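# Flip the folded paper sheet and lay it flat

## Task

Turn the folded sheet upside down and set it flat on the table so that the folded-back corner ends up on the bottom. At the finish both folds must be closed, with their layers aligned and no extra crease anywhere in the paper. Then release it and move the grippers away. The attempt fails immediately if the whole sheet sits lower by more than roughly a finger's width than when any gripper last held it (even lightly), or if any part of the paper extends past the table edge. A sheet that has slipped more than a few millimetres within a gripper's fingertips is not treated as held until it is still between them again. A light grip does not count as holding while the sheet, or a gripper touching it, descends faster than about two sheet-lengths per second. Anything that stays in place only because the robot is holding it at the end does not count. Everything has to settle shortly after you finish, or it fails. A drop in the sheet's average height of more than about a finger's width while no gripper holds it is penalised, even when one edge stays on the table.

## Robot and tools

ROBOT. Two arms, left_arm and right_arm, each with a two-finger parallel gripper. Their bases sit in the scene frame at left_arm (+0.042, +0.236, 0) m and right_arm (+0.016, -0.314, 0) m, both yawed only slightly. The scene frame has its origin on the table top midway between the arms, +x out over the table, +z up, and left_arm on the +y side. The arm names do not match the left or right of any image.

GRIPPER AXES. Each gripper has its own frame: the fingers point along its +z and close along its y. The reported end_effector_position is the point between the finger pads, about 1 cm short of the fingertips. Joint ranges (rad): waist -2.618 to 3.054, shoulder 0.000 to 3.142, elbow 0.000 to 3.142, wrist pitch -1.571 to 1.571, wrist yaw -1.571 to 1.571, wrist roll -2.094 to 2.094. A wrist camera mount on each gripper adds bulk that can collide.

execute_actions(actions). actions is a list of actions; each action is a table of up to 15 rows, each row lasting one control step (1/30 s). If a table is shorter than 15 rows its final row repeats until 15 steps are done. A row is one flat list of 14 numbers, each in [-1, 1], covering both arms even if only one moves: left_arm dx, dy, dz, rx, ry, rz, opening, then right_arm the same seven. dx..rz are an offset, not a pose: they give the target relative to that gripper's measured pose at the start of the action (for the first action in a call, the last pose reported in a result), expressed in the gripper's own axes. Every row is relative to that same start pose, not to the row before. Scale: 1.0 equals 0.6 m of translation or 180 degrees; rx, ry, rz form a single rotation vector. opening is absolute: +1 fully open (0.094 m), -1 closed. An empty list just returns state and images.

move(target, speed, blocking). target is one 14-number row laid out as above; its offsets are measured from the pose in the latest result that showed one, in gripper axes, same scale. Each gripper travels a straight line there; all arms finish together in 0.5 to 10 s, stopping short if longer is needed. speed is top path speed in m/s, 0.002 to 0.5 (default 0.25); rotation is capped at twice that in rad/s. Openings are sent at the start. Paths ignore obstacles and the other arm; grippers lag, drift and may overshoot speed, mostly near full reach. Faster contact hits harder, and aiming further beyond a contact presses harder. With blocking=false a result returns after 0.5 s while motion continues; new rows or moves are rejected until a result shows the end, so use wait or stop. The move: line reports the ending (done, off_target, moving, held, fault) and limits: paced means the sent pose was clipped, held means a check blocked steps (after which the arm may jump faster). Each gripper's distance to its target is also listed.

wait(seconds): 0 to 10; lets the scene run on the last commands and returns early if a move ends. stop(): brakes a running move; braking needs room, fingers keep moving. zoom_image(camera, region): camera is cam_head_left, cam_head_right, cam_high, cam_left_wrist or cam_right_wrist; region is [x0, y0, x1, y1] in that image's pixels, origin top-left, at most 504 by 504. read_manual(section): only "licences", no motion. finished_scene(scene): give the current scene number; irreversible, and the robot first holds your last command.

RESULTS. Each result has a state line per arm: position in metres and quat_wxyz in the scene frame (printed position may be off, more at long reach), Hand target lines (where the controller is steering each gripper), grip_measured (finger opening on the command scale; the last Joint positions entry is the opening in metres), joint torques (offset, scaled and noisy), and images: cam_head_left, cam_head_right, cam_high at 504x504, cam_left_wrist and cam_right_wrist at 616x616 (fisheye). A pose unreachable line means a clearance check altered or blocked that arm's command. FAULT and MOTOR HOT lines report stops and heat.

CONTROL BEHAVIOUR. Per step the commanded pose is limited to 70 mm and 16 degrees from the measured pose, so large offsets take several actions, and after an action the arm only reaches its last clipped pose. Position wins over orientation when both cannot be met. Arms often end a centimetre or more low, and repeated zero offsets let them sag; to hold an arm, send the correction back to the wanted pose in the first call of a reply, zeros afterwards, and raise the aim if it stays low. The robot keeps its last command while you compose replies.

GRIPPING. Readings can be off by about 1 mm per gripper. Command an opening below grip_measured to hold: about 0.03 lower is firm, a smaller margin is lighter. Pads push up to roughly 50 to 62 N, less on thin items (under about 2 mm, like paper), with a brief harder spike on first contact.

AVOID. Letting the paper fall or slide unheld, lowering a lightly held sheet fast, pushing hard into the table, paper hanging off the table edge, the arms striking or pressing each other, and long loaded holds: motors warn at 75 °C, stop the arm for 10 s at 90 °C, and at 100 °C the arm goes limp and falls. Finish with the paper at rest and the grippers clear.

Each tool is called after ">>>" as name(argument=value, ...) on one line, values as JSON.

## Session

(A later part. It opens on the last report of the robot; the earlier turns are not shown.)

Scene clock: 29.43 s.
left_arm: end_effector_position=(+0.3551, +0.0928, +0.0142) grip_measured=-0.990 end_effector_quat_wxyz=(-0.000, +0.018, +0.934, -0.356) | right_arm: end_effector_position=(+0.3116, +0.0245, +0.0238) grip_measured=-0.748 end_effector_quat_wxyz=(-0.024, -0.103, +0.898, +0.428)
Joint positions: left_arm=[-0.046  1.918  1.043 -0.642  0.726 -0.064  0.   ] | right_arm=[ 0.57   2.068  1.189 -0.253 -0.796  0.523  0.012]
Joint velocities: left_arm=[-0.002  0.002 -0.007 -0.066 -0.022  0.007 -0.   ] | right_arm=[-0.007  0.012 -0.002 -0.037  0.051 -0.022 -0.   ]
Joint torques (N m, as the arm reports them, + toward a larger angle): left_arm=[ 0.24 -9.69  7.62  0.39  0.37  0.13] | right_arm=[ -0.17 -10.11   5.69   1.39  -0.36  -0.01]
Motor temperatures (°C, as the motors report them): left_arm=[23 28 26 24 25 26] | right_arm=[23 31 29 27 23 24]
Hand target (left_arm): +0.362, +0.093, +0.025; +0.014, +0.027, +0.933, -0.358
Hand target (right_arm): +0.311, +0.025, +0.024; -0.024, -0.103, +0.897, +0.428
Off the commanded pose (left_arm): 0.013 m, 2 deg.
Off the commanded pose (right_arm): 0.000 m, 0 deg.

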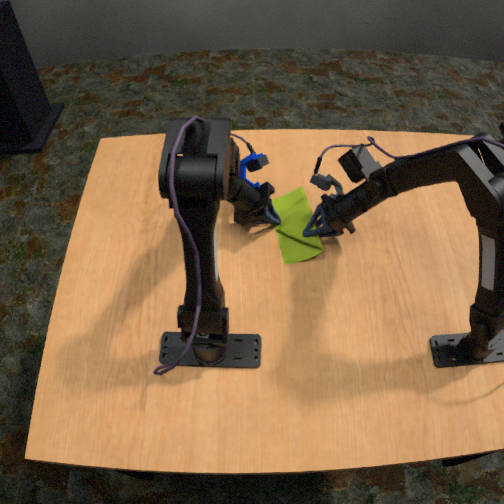

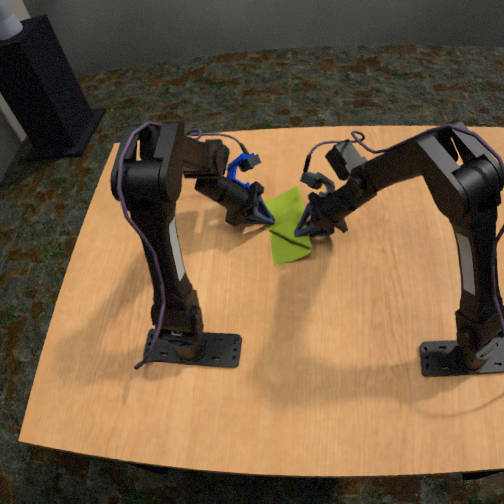

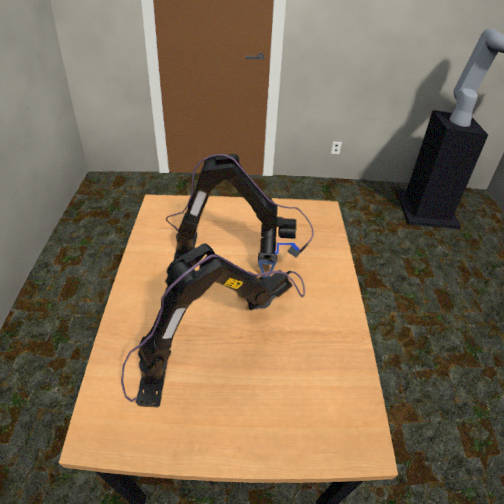

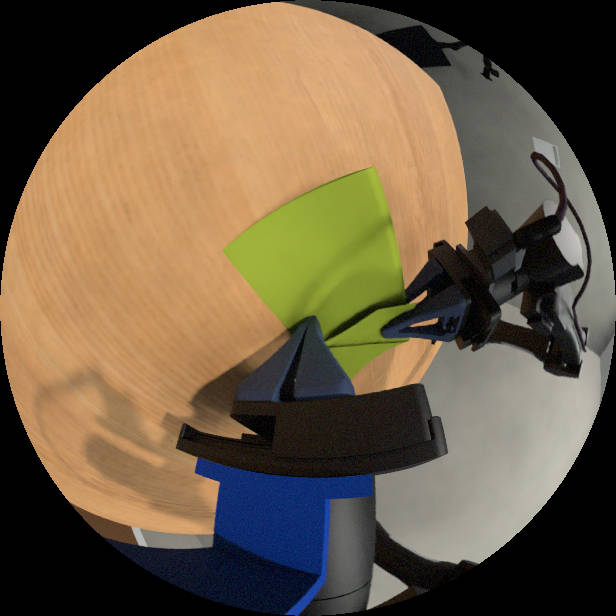

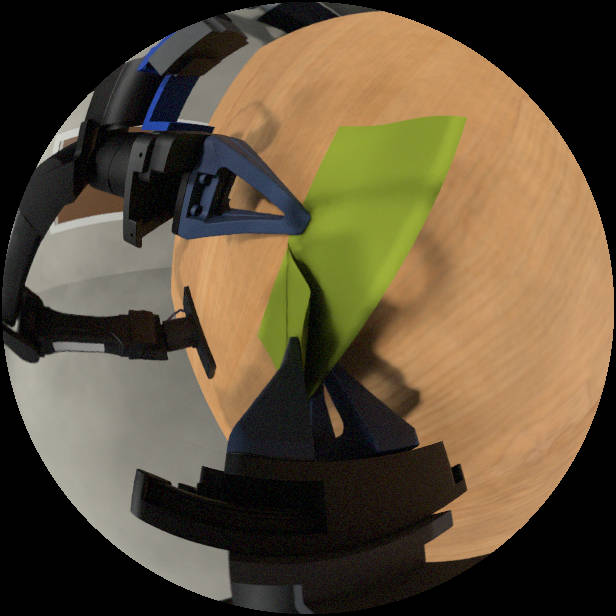

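>>> execute_actions(actions=[[[0,0.02,-0.06,0,0,0,-1,0,0.01,-0.004,0,0,0,-0.88]],[[0,0.03,-0.08,0,0,0,-1,0,0.01,-0.004,0,0,0,-1]]])

>>> move(target=[0,0.08,-0.15,-0.05,0,0,-1,0,0.045,-0.27,0.285,0.012,0,-1], speed=0.25)

>>> move(target=[0,0,0,0,0,0,-1,0,0,-0.015,0,0,-0.6,-1], speed=0.5)

>>> zoom_image(camera="cam_head_left", region=[290,150,410,250])

Scene clock: 33.37 s.
left_arm: end_effector_position=(+0.3497, +0.1751, +0.0421) grip_measured=-0.990 end_effector_quat_wxyz=(-0.012, -0.010, +0.935, -0.353) | right_arm: end_effector_position=(+0.3125, +0.0239, +0.0228) grip_measured=-0.981 end_effector_quat_wxyz=(-0.022, -0.100, +0.900, +0.425)
Joint positions: left_arm=[ 0.213  1.91   1.162 -0.998  0.705  0.221  0.   ] | right_arm=[ 0.57   2.068  1.189 -0.253 -0.788  0.526  0.001]
Joint velocities: left_arm=[-0.002  0.007 -0.002 -0.154  0.007  0.198  0.   ] | right_arm=[-0.017 -0.007  0.012 -0.066  0.066 -0.037  0.001]
Joint torques (N m, as the arm reports them, + toward a larger angle): left_arm=[-0.54 -8.17  7.56  0.    0.35  0.13] | right_arm=[  0.52 -11.13   6.37   1.22  -0.34   0.02]
Motor temperatures (°C, as the motors report them): left_arm=[23 29 26 24 25 26] | right_arm=[23 32 29 27 23 24]
Hand target (left_arm): +0.352, +0.173, +0.047; -0.011, +0.004, +0.935, -0.355
Hand target (right_arm): +0.311, +0.026, +0.029; -0.023, -0.102, +0.899, +0.426
Off the commanded pose (left_arm): 0.006 m, 2 deg.
Off the commanded pose (right_arm): 0.007 m, 0 deg.

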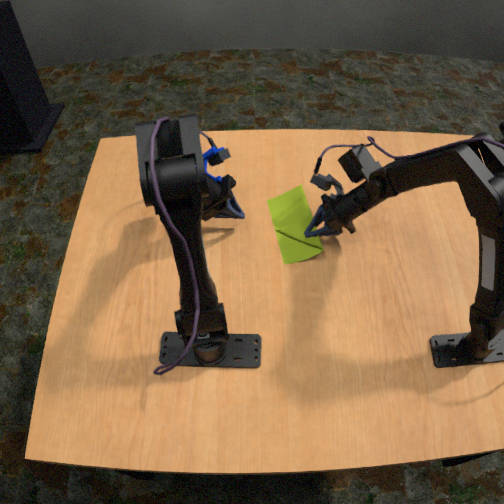

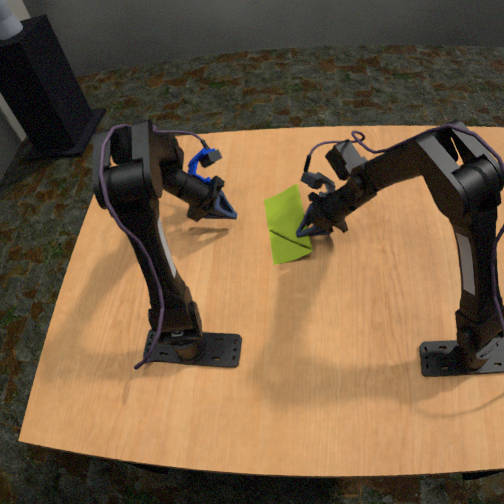

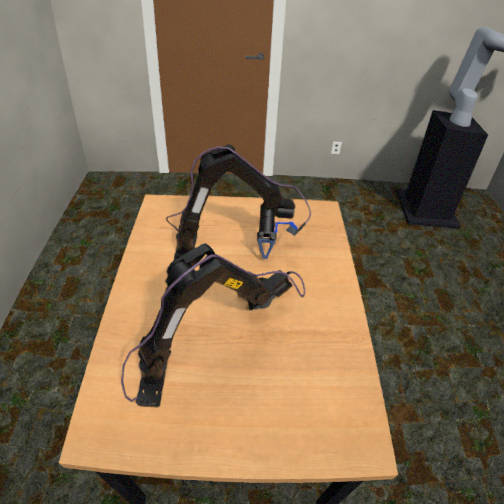

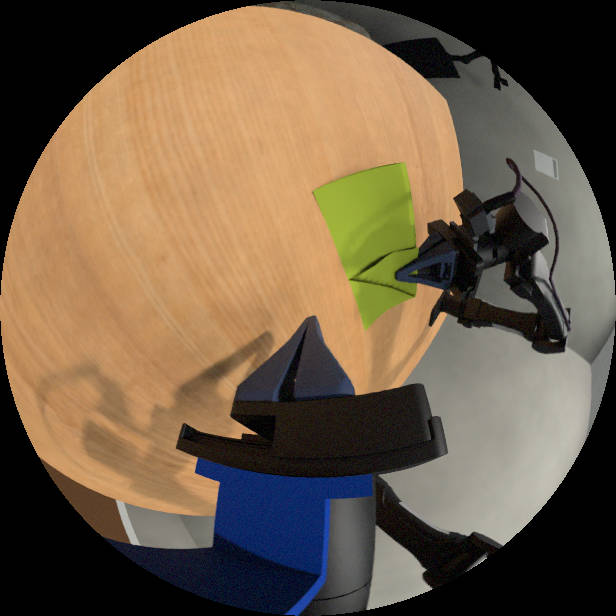

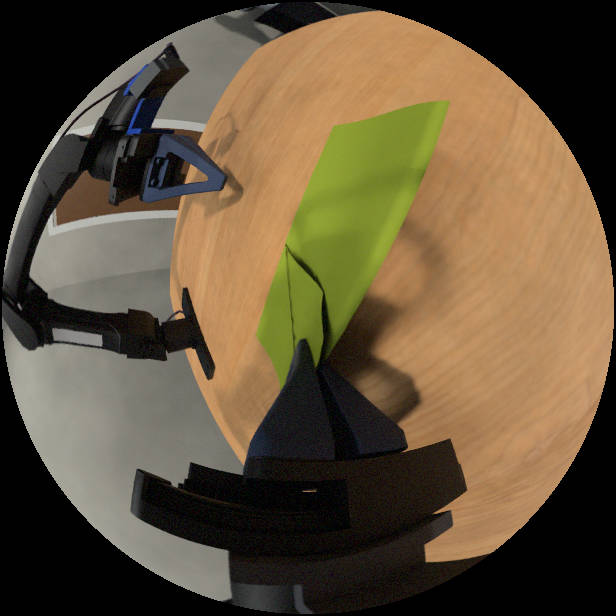

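Scene clock: 35.83 s.
left_arm: end_effector_position=(+0.3459, +0.2670, +0.0752) grip_measured=-0.990 end_effector_quat_wxyz=(-0.017, -0.012, +0.960, -0.280) | right_arm: end_effector_position=(+0.3280, -0.0833, +0.1429) grip_measured=-0.981 end_effector_quat_wxyz=(+0.005, -0.106, +0.994, -0.006)
Joint positions: left_arm=[ 0.422  1.92   1.385 -1.297  0.51   0.429  0.   ] | right_arm=[ 0.648  2.036  1.942 -1.474  0.015  0.429  0.001]
Joint velocities: left_arm=[ 0.027  0.002 -0.012  0.007  0.022 -0.022  0.001] | right_arm=[-0.002 -0.007 -0.012  0.022  0.037  0.022  0.002]
Joint torques (N m, as the arm reports them, + toward a larger angle): left_arm=[ 0.41 -8.08  7.91 -0.23  0.25  0.12] | right_arm=[ 0.82 -9.68  7.49  0.49  0.09  0.11]
Motor temperatures (°C, as the motors report them): left_arm=[23 29 27 24 25 26] | right_arm=[23 33 29 27 23 24]
Hand target (left_arm): +0.350, +0.270, +0.078; -0.013, -0.009, +0.960, -0.280
Hand target (right_arm): +0.328, -0.081, +0.147; +0.008, -0.106, +0.994, -0.008
Off the commanded pose (left_arm): 0.006 m, 1 deg.
Off the commanded pose (right_arm): 0.004 m, 0 deg.
move: done

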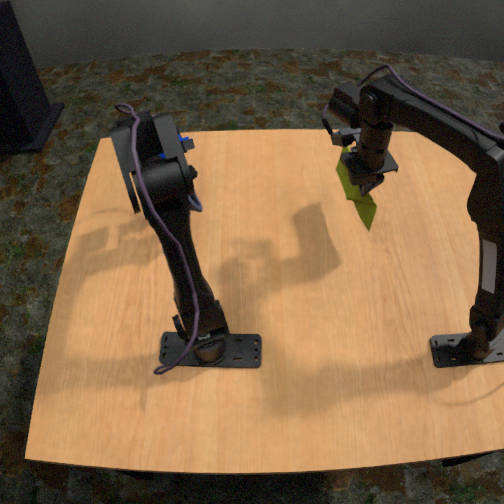

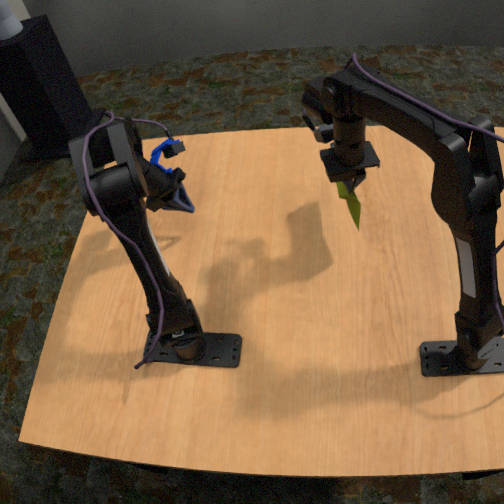

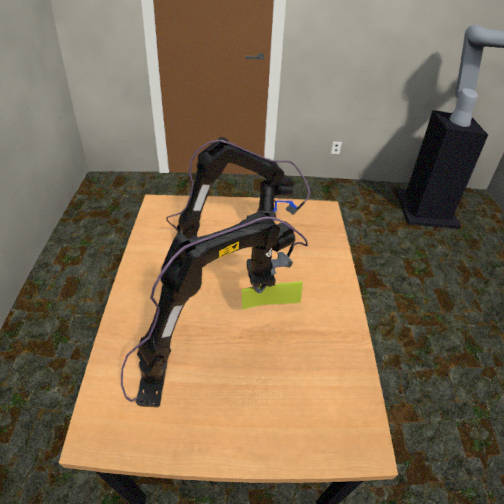

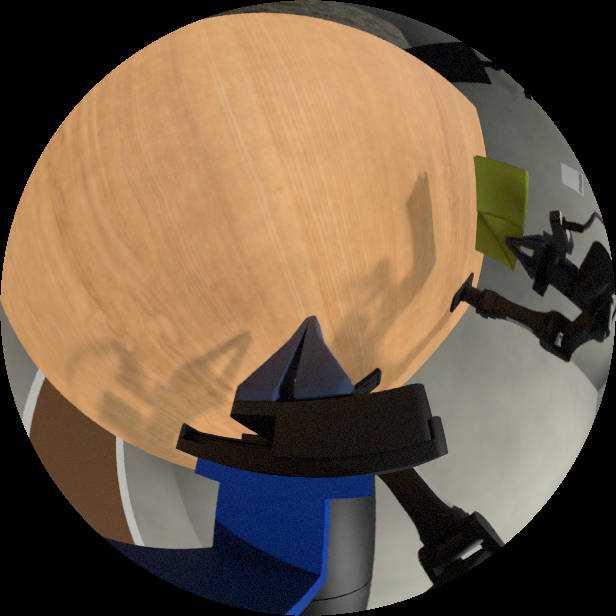

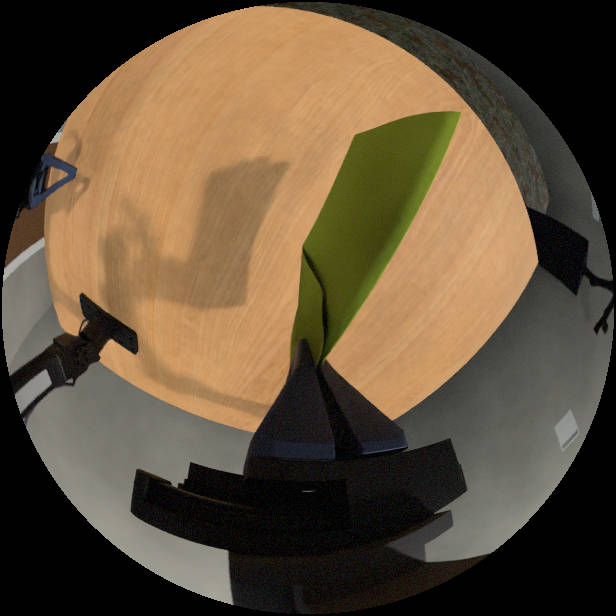

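Scene clock: 38.47 s.
left_arm: end_effector_position=(+0.3458, +0.2672, +0.0751) grip_measured=-0.990 end_effector_quat_wxyz=(-0.017, -0.012, +0.960, -0.279) | right_arm: end_effector_position=(+0.3285, -0.0839, +0.1483) grip_measured=-0.981 end_effector_quat_wxyz=(+0.001, +0.864, -0.504, +0.010)
Joint positions: left_arm=[ 0.422  1.92   1.385 -1.297  0.509  0.429  0.   ] | right_arm=[ 0.648  2.036  1.963 -1.492  0.02  -1.445  0.001]
Joint velocities: left_arm=[ 0.002 -0.012  0.017  0.037  0.007  0.007 -0.001] | right_arm=[ 0.012  0.017  0.002 -0.051  0.037  0.022 -0.   ]
Joint torques (N m, as the arm reports them, + toward a larger angle): left_arm=[-0.01 -8.8   6.05 -0.11  0.26  0.01] | right_arm=[-0.05 -9.7   7.24  0.51 -0.02 -0.1 ]
Motor temperatures (°C, as the motors report them): left_arm=[23 29 27 24 25 26] | right_arm=[23 33 30 27 23 24]
Hand target (left_arm): +0.346, +0.267, +0.075; -0.017, -0.012, +0.960, -0.280
Hand target (right_arm): +0.328, -0.083, +0.152; +0.002, +0.867, -0.499, +0.008
Off the commanded pose (left_arm): 0.000 m, 0 deg.
Off the commanded pose (right_arm): 0.004 m, 1 deg.
move: done

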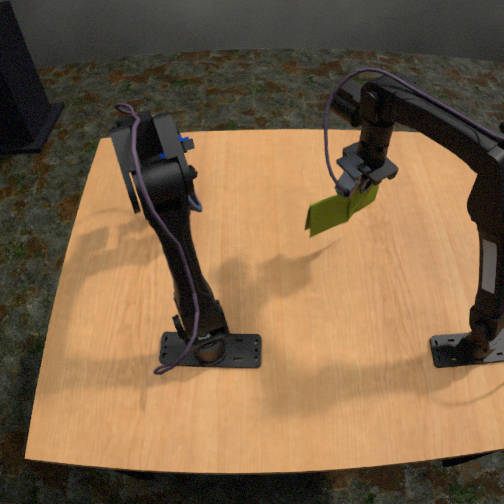

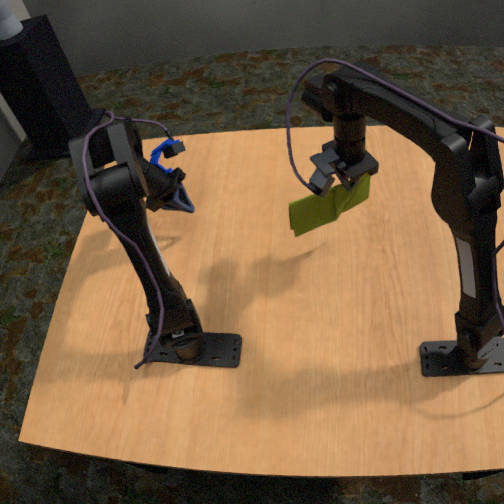

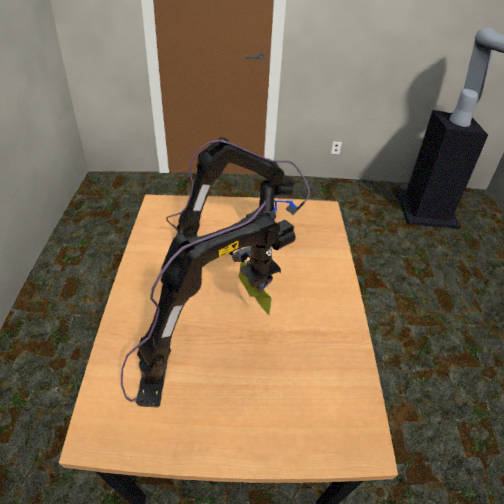

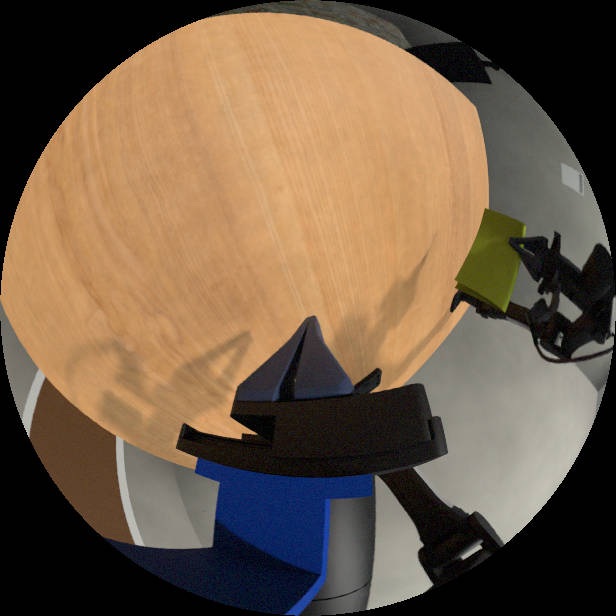

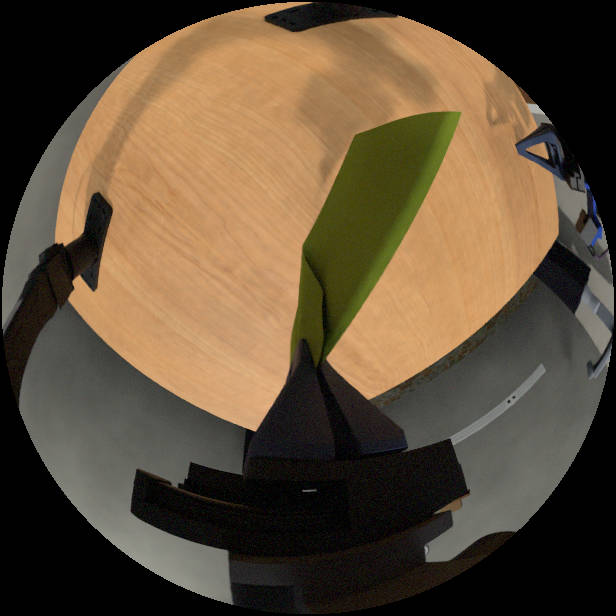

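Region (290, 150, 410, 250) of cam_head_left's 504x504 image, scaled by 4.200, with more detail than that image has.

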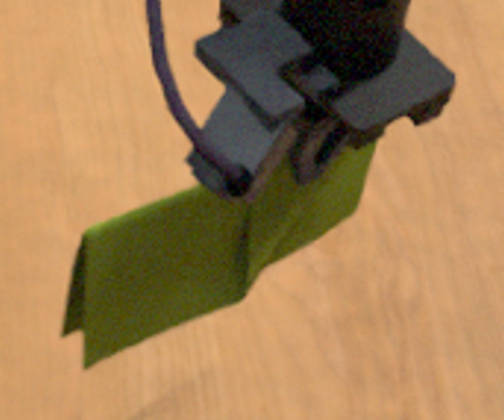

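>>> move(target=[0,0,0,0,0,0,-1,0,-0.2,0.11,0.32,0,0,-1], speed=0.3)

>>> move(target=[0,0,0,0,0,0,-1,0,0.155,-0.038,0,0,0,-1], speed=0.07)

Scene clock: 43.20 s.
left_arm: end_effector_position=(+0.3457, +0.2673, +0.0750) grip_measured=-0.990 end_effector_quat_wxyz=(-0.017, -0.012, +0.960, -0.279) | right_arm: end_effector_position=(+0.4344, -0.0244, +0.0871) grip_measured=-0.981 end_effector_quat_wxyz=(-0.419, +0.758, -0.434, +0.249)
Joint positions: left_arm=[ 0.422  1.92   1.385 -1.297  0.508  0.429  0.   ] | right_arm=[ 0.648  1.871  0.979  0.336  0.108 -1.521  0.001]
Joint velocities: left_arm=[-0.017 -0.017 -0.012 -0.037 -0.007  0.022 -0.001] | right_arm=[ 0.012 -0.007 -0.002 -0.081  0.022 -0.022 -0.   ]
Joint torques (N m, as the arm reports them, + toward a larger angle): left_arm=[-0.01 -8.79  6.04 -0.12  0.24  0.01] | right_arm=[ 0.03 -8.94  5.75  2.23  0.03 -0.03]
Motor temperatures (°C, as the motors report them): left_arm=[23 30 27 24 25 26] | right_arm=[23 34 30 27 23 24]
Hand target (left_arm): +0.346, +0.267, +0.075; -0.017, -0.012, +0.960, -0.279
Hand target (right_arm): +0.434, -0.026, +0.084; -0.416, +0.759, -0.433, +0.251
Off the commanded pose (left_arm): 0.000 m, 0 deg.
Off the commanded pose (right_arm): 0.004 m, 1 deg.
move: done

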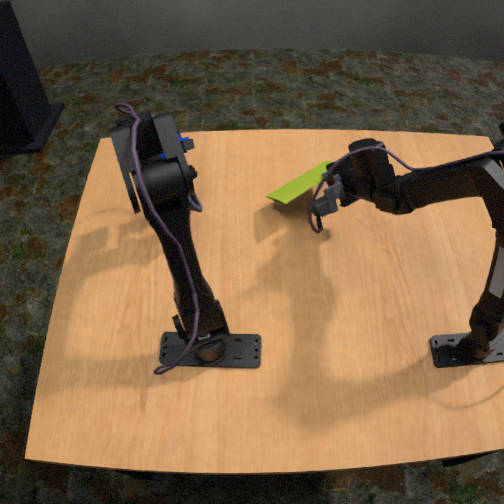

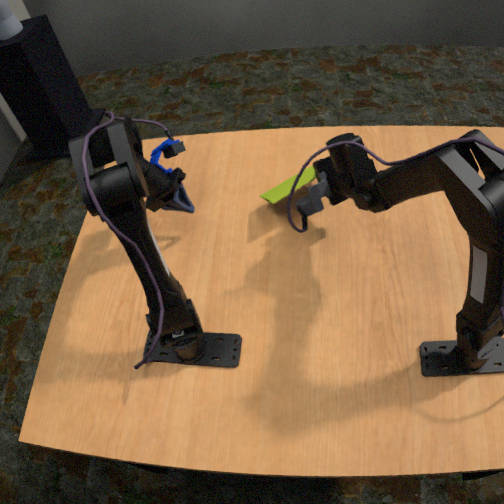

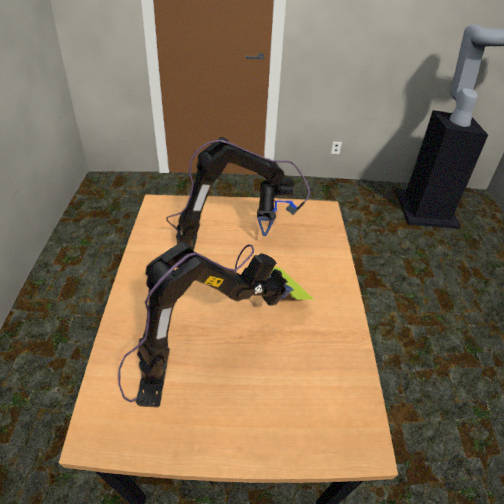

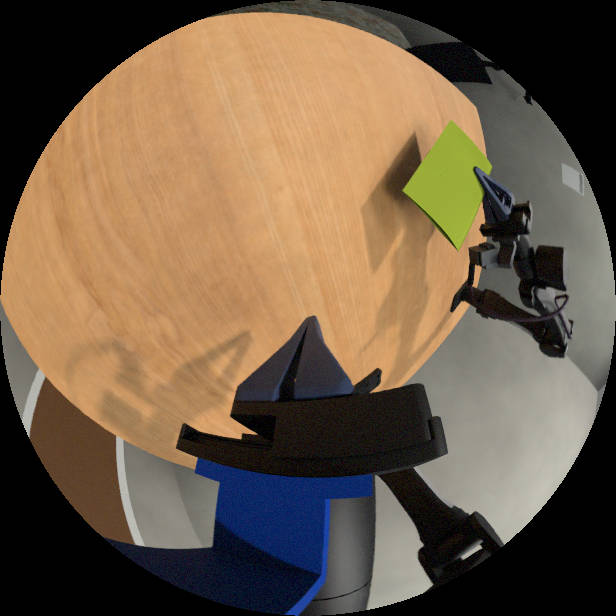

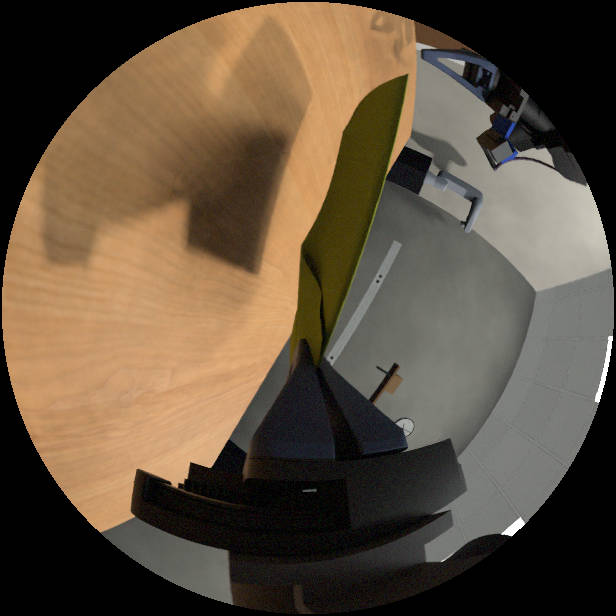

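Scene clock: 45.13 s.
left_arm: end_effector_position=(+0.3456, +0.2676, +0.0749) grip_measured=-0.990 end_effector_quat_wxyz=(-0.017, -0.012, +0.960, -0.278) | right_arm: end_effector_position=(+0.3805, -0.0600, +0.0255) grip_measured=-0.981 end_effector_quat_wxyz=(-0.422, +0.756, -0.431, +0.254)
Joint positions: left_arm=[ 0.422  1.92   1.385 -1.297  0.506  0.429  0.   ] | right_arm=[ 0.663  1.887  0.621  0.72   0.124 -1.52   0.001]
Joint velocities: left_arm=[ 0.007  0.007 -0.007  0.037  0.022 -0.066 -0.001] | right_arm=[ 0.002  0.002 -0.012 -0.022  0.022  0.022 -0.   ]
Joint torques (N m, as the arm reports them, + toward a larger angle): left_arm=[-0.01 -8.8   6.03 -0.11  0.25  0.  ] | right_arm=[ 0.86 -7.2   4.06  2.21  0.07  0.14]
Motor temperatures (°C, as the motors report them): left_arm=[23 30 27 24 25 26] | right_arm=[23 34 30 27 23 24]
Hand target (left_arm): +0.346, +0.267, +0.075; -0.017, -0.012, +0.960, -0.278
Hand target (right_arm): +0.376, -0.060, +0.020; -0.419, +0.758, -0.434, +0.249
Off the commanded pose (left_arm): 0.000 m, 0 deg.
Off the commanded pose (right_arm): 0.007 m, 1 deg.
move: done

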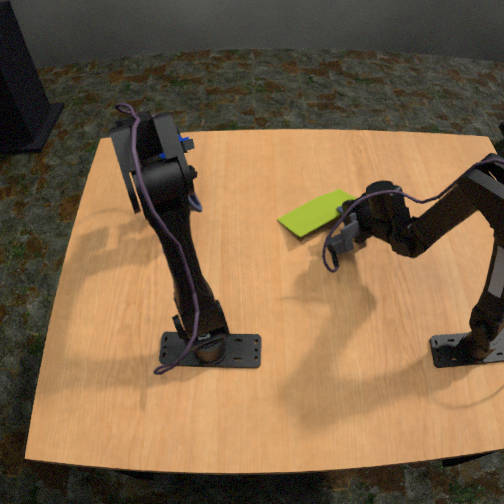

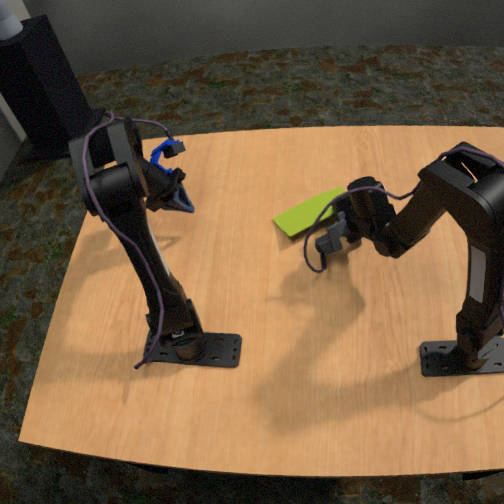

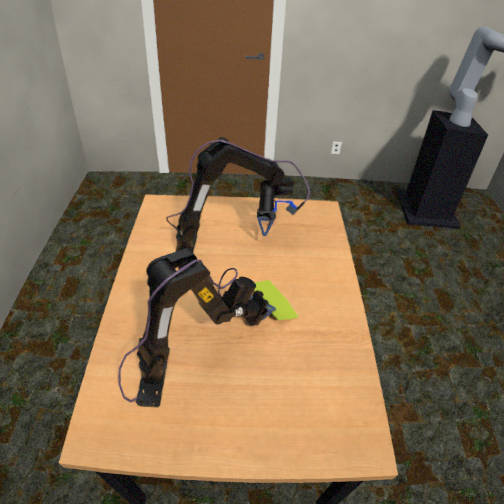

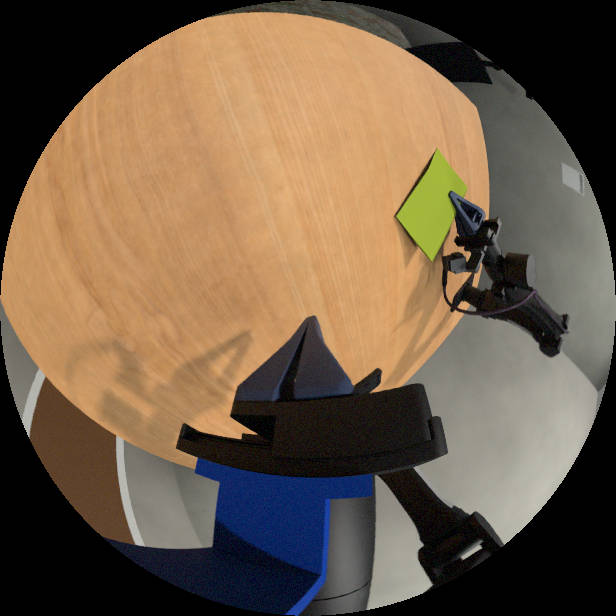

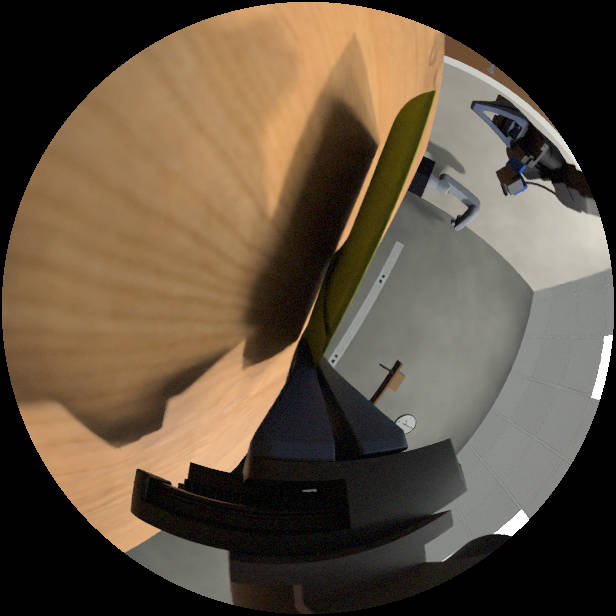

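>>> execute_actions(actions=[[[0,0,0,0,0,0,-1,0,0.024,0,0,0,0,-1]],[[0,0,0,0,0,0,-1,0,0,0,0,0,0,-0.8]],[[0,0,0,0,0,0,-1,0,0.012,-0.03,0,0,0,-0.62]],[[0,0,0,0,0,0,-1,0,0.015,-0.03,0,0,0,-0.62]],[[0,0,0,0,0,0,-1,0,0.015,-0.03,0,0,0,-0.62]]])

Scene clock: 49.40 s.
left_arm: end_effector_position=(+0.3451, +0.2683, +0.0744) grip_measured=-0.990 end_effector_quat_wxyz=(-0.019, -0.012, +0.961, -0.275) | right_arm: end_effector_position=(+0.3381, -0.0957, +0.0142) grip_measured=-0.622 end_effector_quat_wxyz=(-0.415, +0.757, -0.434, +0.257)
Joint positions: left_arm=[ 0.422  1.92   1.385 -1.297  0.501  0.429  0.   ] | right_arm=[ 0.663  1.795  0.394  0.844  0.138 -1.52   0.018]
Joint velocities: left_arm=[ 0.002 -0.022  0.002  0.037  0.007 -0.066  0.001] | right_arm=[-0.017  0.007  0.002 -0.051  0.007 -0.007 -0.001]
Joint torques (N m, as the arm reports them, + toward a larger angle): left_arm=[ 0.   -8.83  6.05 -0.11  0.24  0.  ] | right_arm=[ 0.97 -7.77  3.42  2.1   0.07  0.09]
Motor temperatures (°C, as the motors report them): left_arm=[23 30 27 24 25 26] | right_arm=[23 33 29 28 23 24]
Hand target (left_arm): +0.345, +0.268, +0.074; -0.018, -0.012, +0.961, -0.276
Hand target (right_arm): +0.333, -0.095, +0.016; -0.417, +0.757, -0.433, +0.256
Off the commanded pose (left_arm): 0.000 m, 0 deg.
Off the commanded pose (right_arm): 0.005 m, 0 deg.

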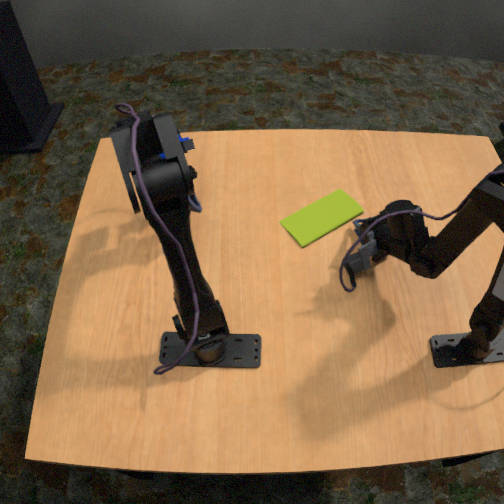

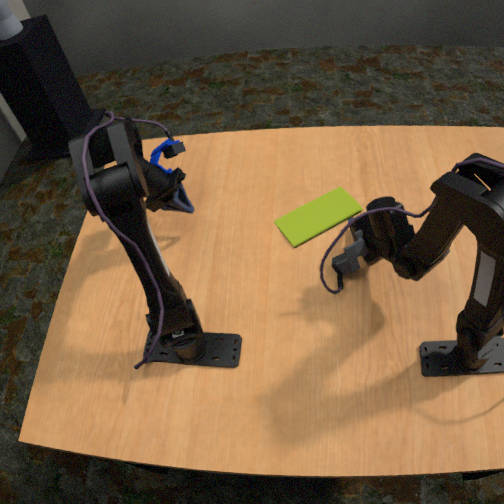

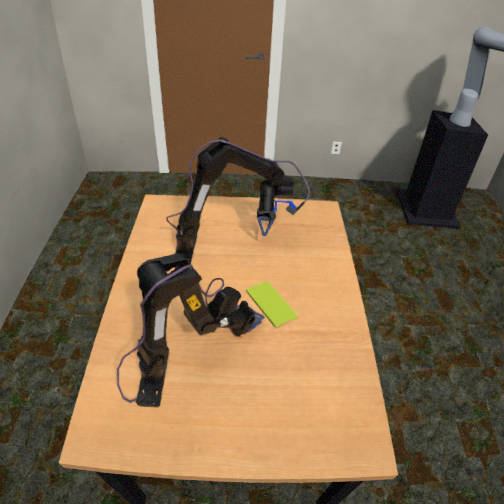

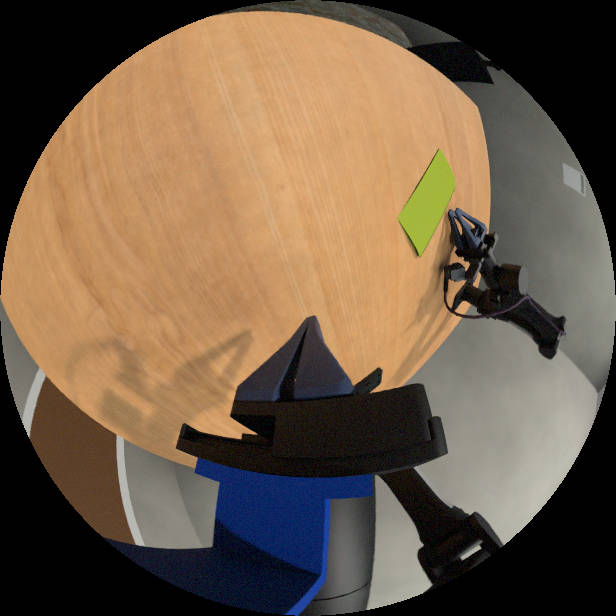

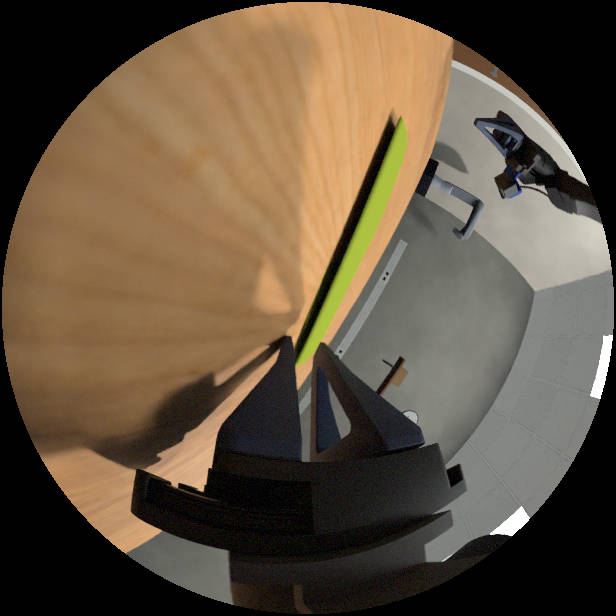

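>>> zoom_image(camera="cam_right_wrist", region=[260,200,420,380])

>>> move(target=[0,0,0,0,0,0,-1,0.1,-0.12,-0.27,-0.15,0,0,-0.62])

>>> zoom_image(camera="cam_head_left", region=[270,170,380,260])

Region (260, 200, 420, 380) of cam_right_wrist's 616x616 image, scaled by 2.800, with more detail than that image has.

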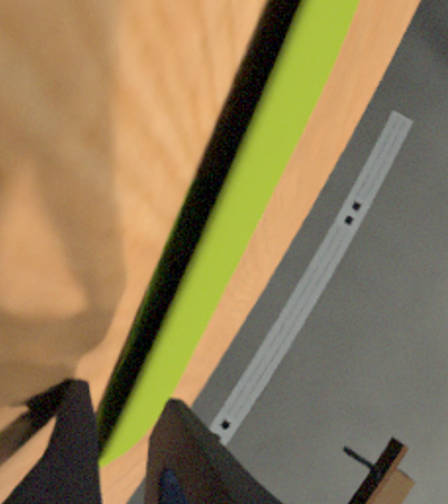

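Scene clock: 54.20 s.
left_arm: end_effector_position=(+0.3450, +0.2685, +0.0743) grip_measured=-0.990 end_effector_quat_wxyz=(-0.019, -0.012, +0.961, -0.275) | right_arm: end_effector_position=(+0.2783, -0.1907, +0.1611) grip_measured=-0.621 end_effector_quat_wxyz=(-0.232, +0.830, -0.483, +0.153)
Joint positions: left_arm=[ 0.422  1.92   1.385 -1.297  0.499  0.429  0.   ] | right_arm=[ 0.432  1.123  0.941 -0.825 -0.018 -1.657  0.018]
Joint velocities: left_arm=[-0.007 -0.002  0.007 -0.007  0.007 -0.037 -0.001] | right_arm=[ 0.002  0.002 -0.002 -0.081 -0.007 -0.051 -0.   ]
Joint torques (N m, as the arm reports them, + toward a larger angle): left_arm=[-0.03 -8.82  6.05 -0.11  0.24  0.01] | right_arm=[-1.1  -2.84  8.02  1.37 -0.02 -0.04]
Motor temperatures (°C, as the motors report them): left_arm=[23 30 27 23 25 26] | right_arm=[23 32 29 28 23 24]
Hand target (left_arm): +0.345, +0.268, +0.074; -0.019, -0.012, +0.961, -0.275
Hand target (right_arm): +0.278, -0.192, +0.163; -0.228, +0.832, -0.484, +0.148
Off the commanded pose (left_arm): 0.000 m, 0 deg.
Off the commanded pose (right_arm): 0.003 m, 1 deg.
move: done

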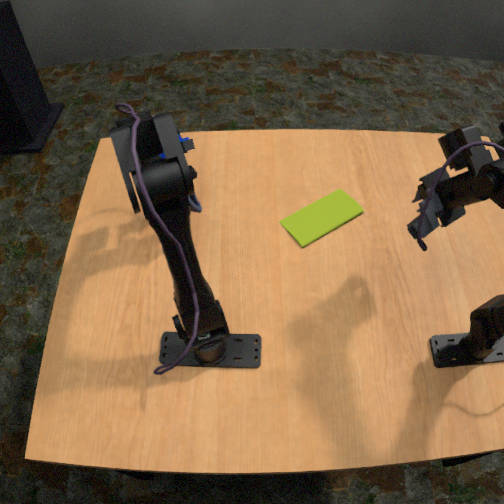

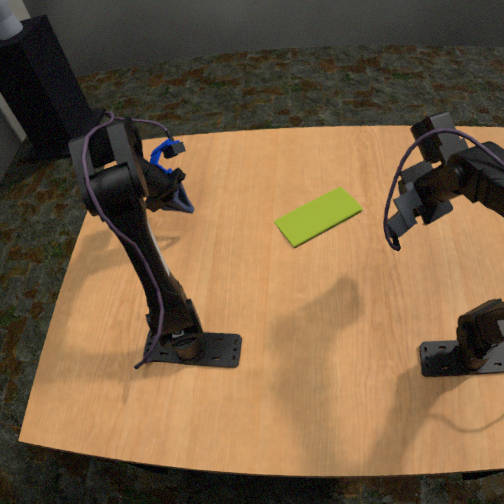

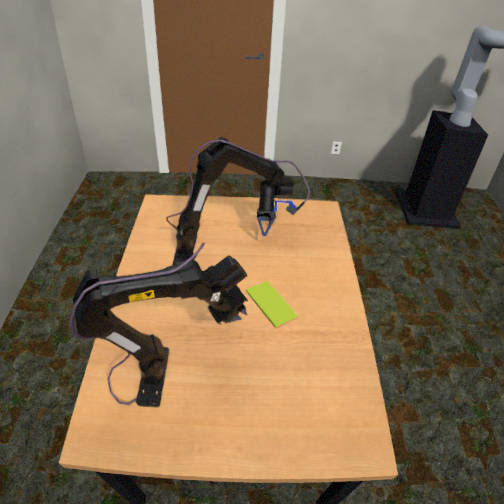

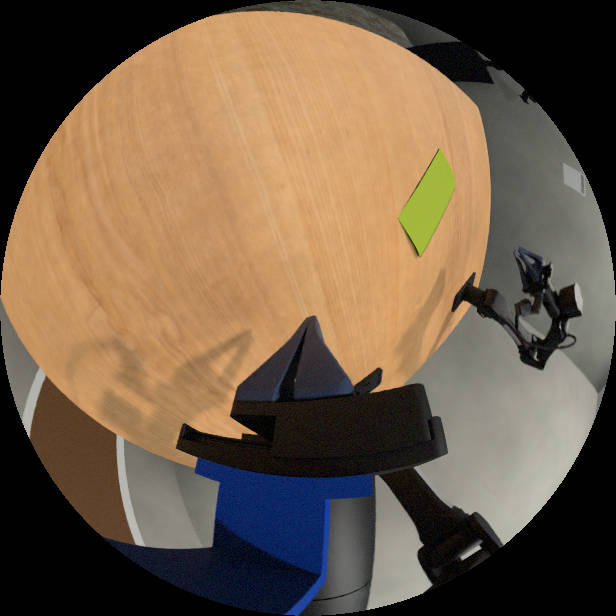

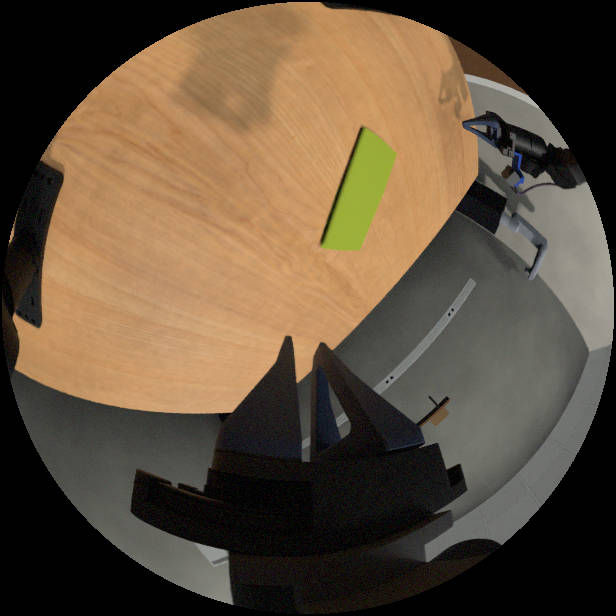

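Region (270, 170, 380, 260) of cam_head_left's 504x504 image, scaled by 4.582, with more detail than that image has; it fills the top 412 rows of this view, and the rest is white.

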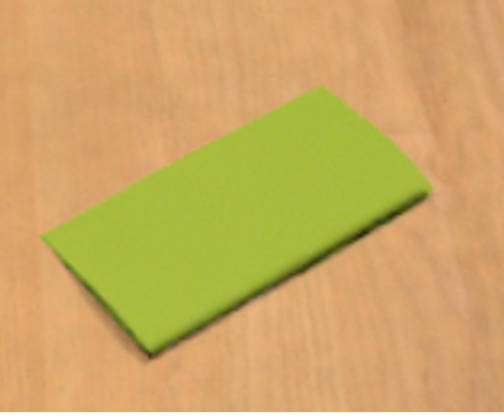

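>>> finished_scene(scene=2)

The scene is finished: the task was done.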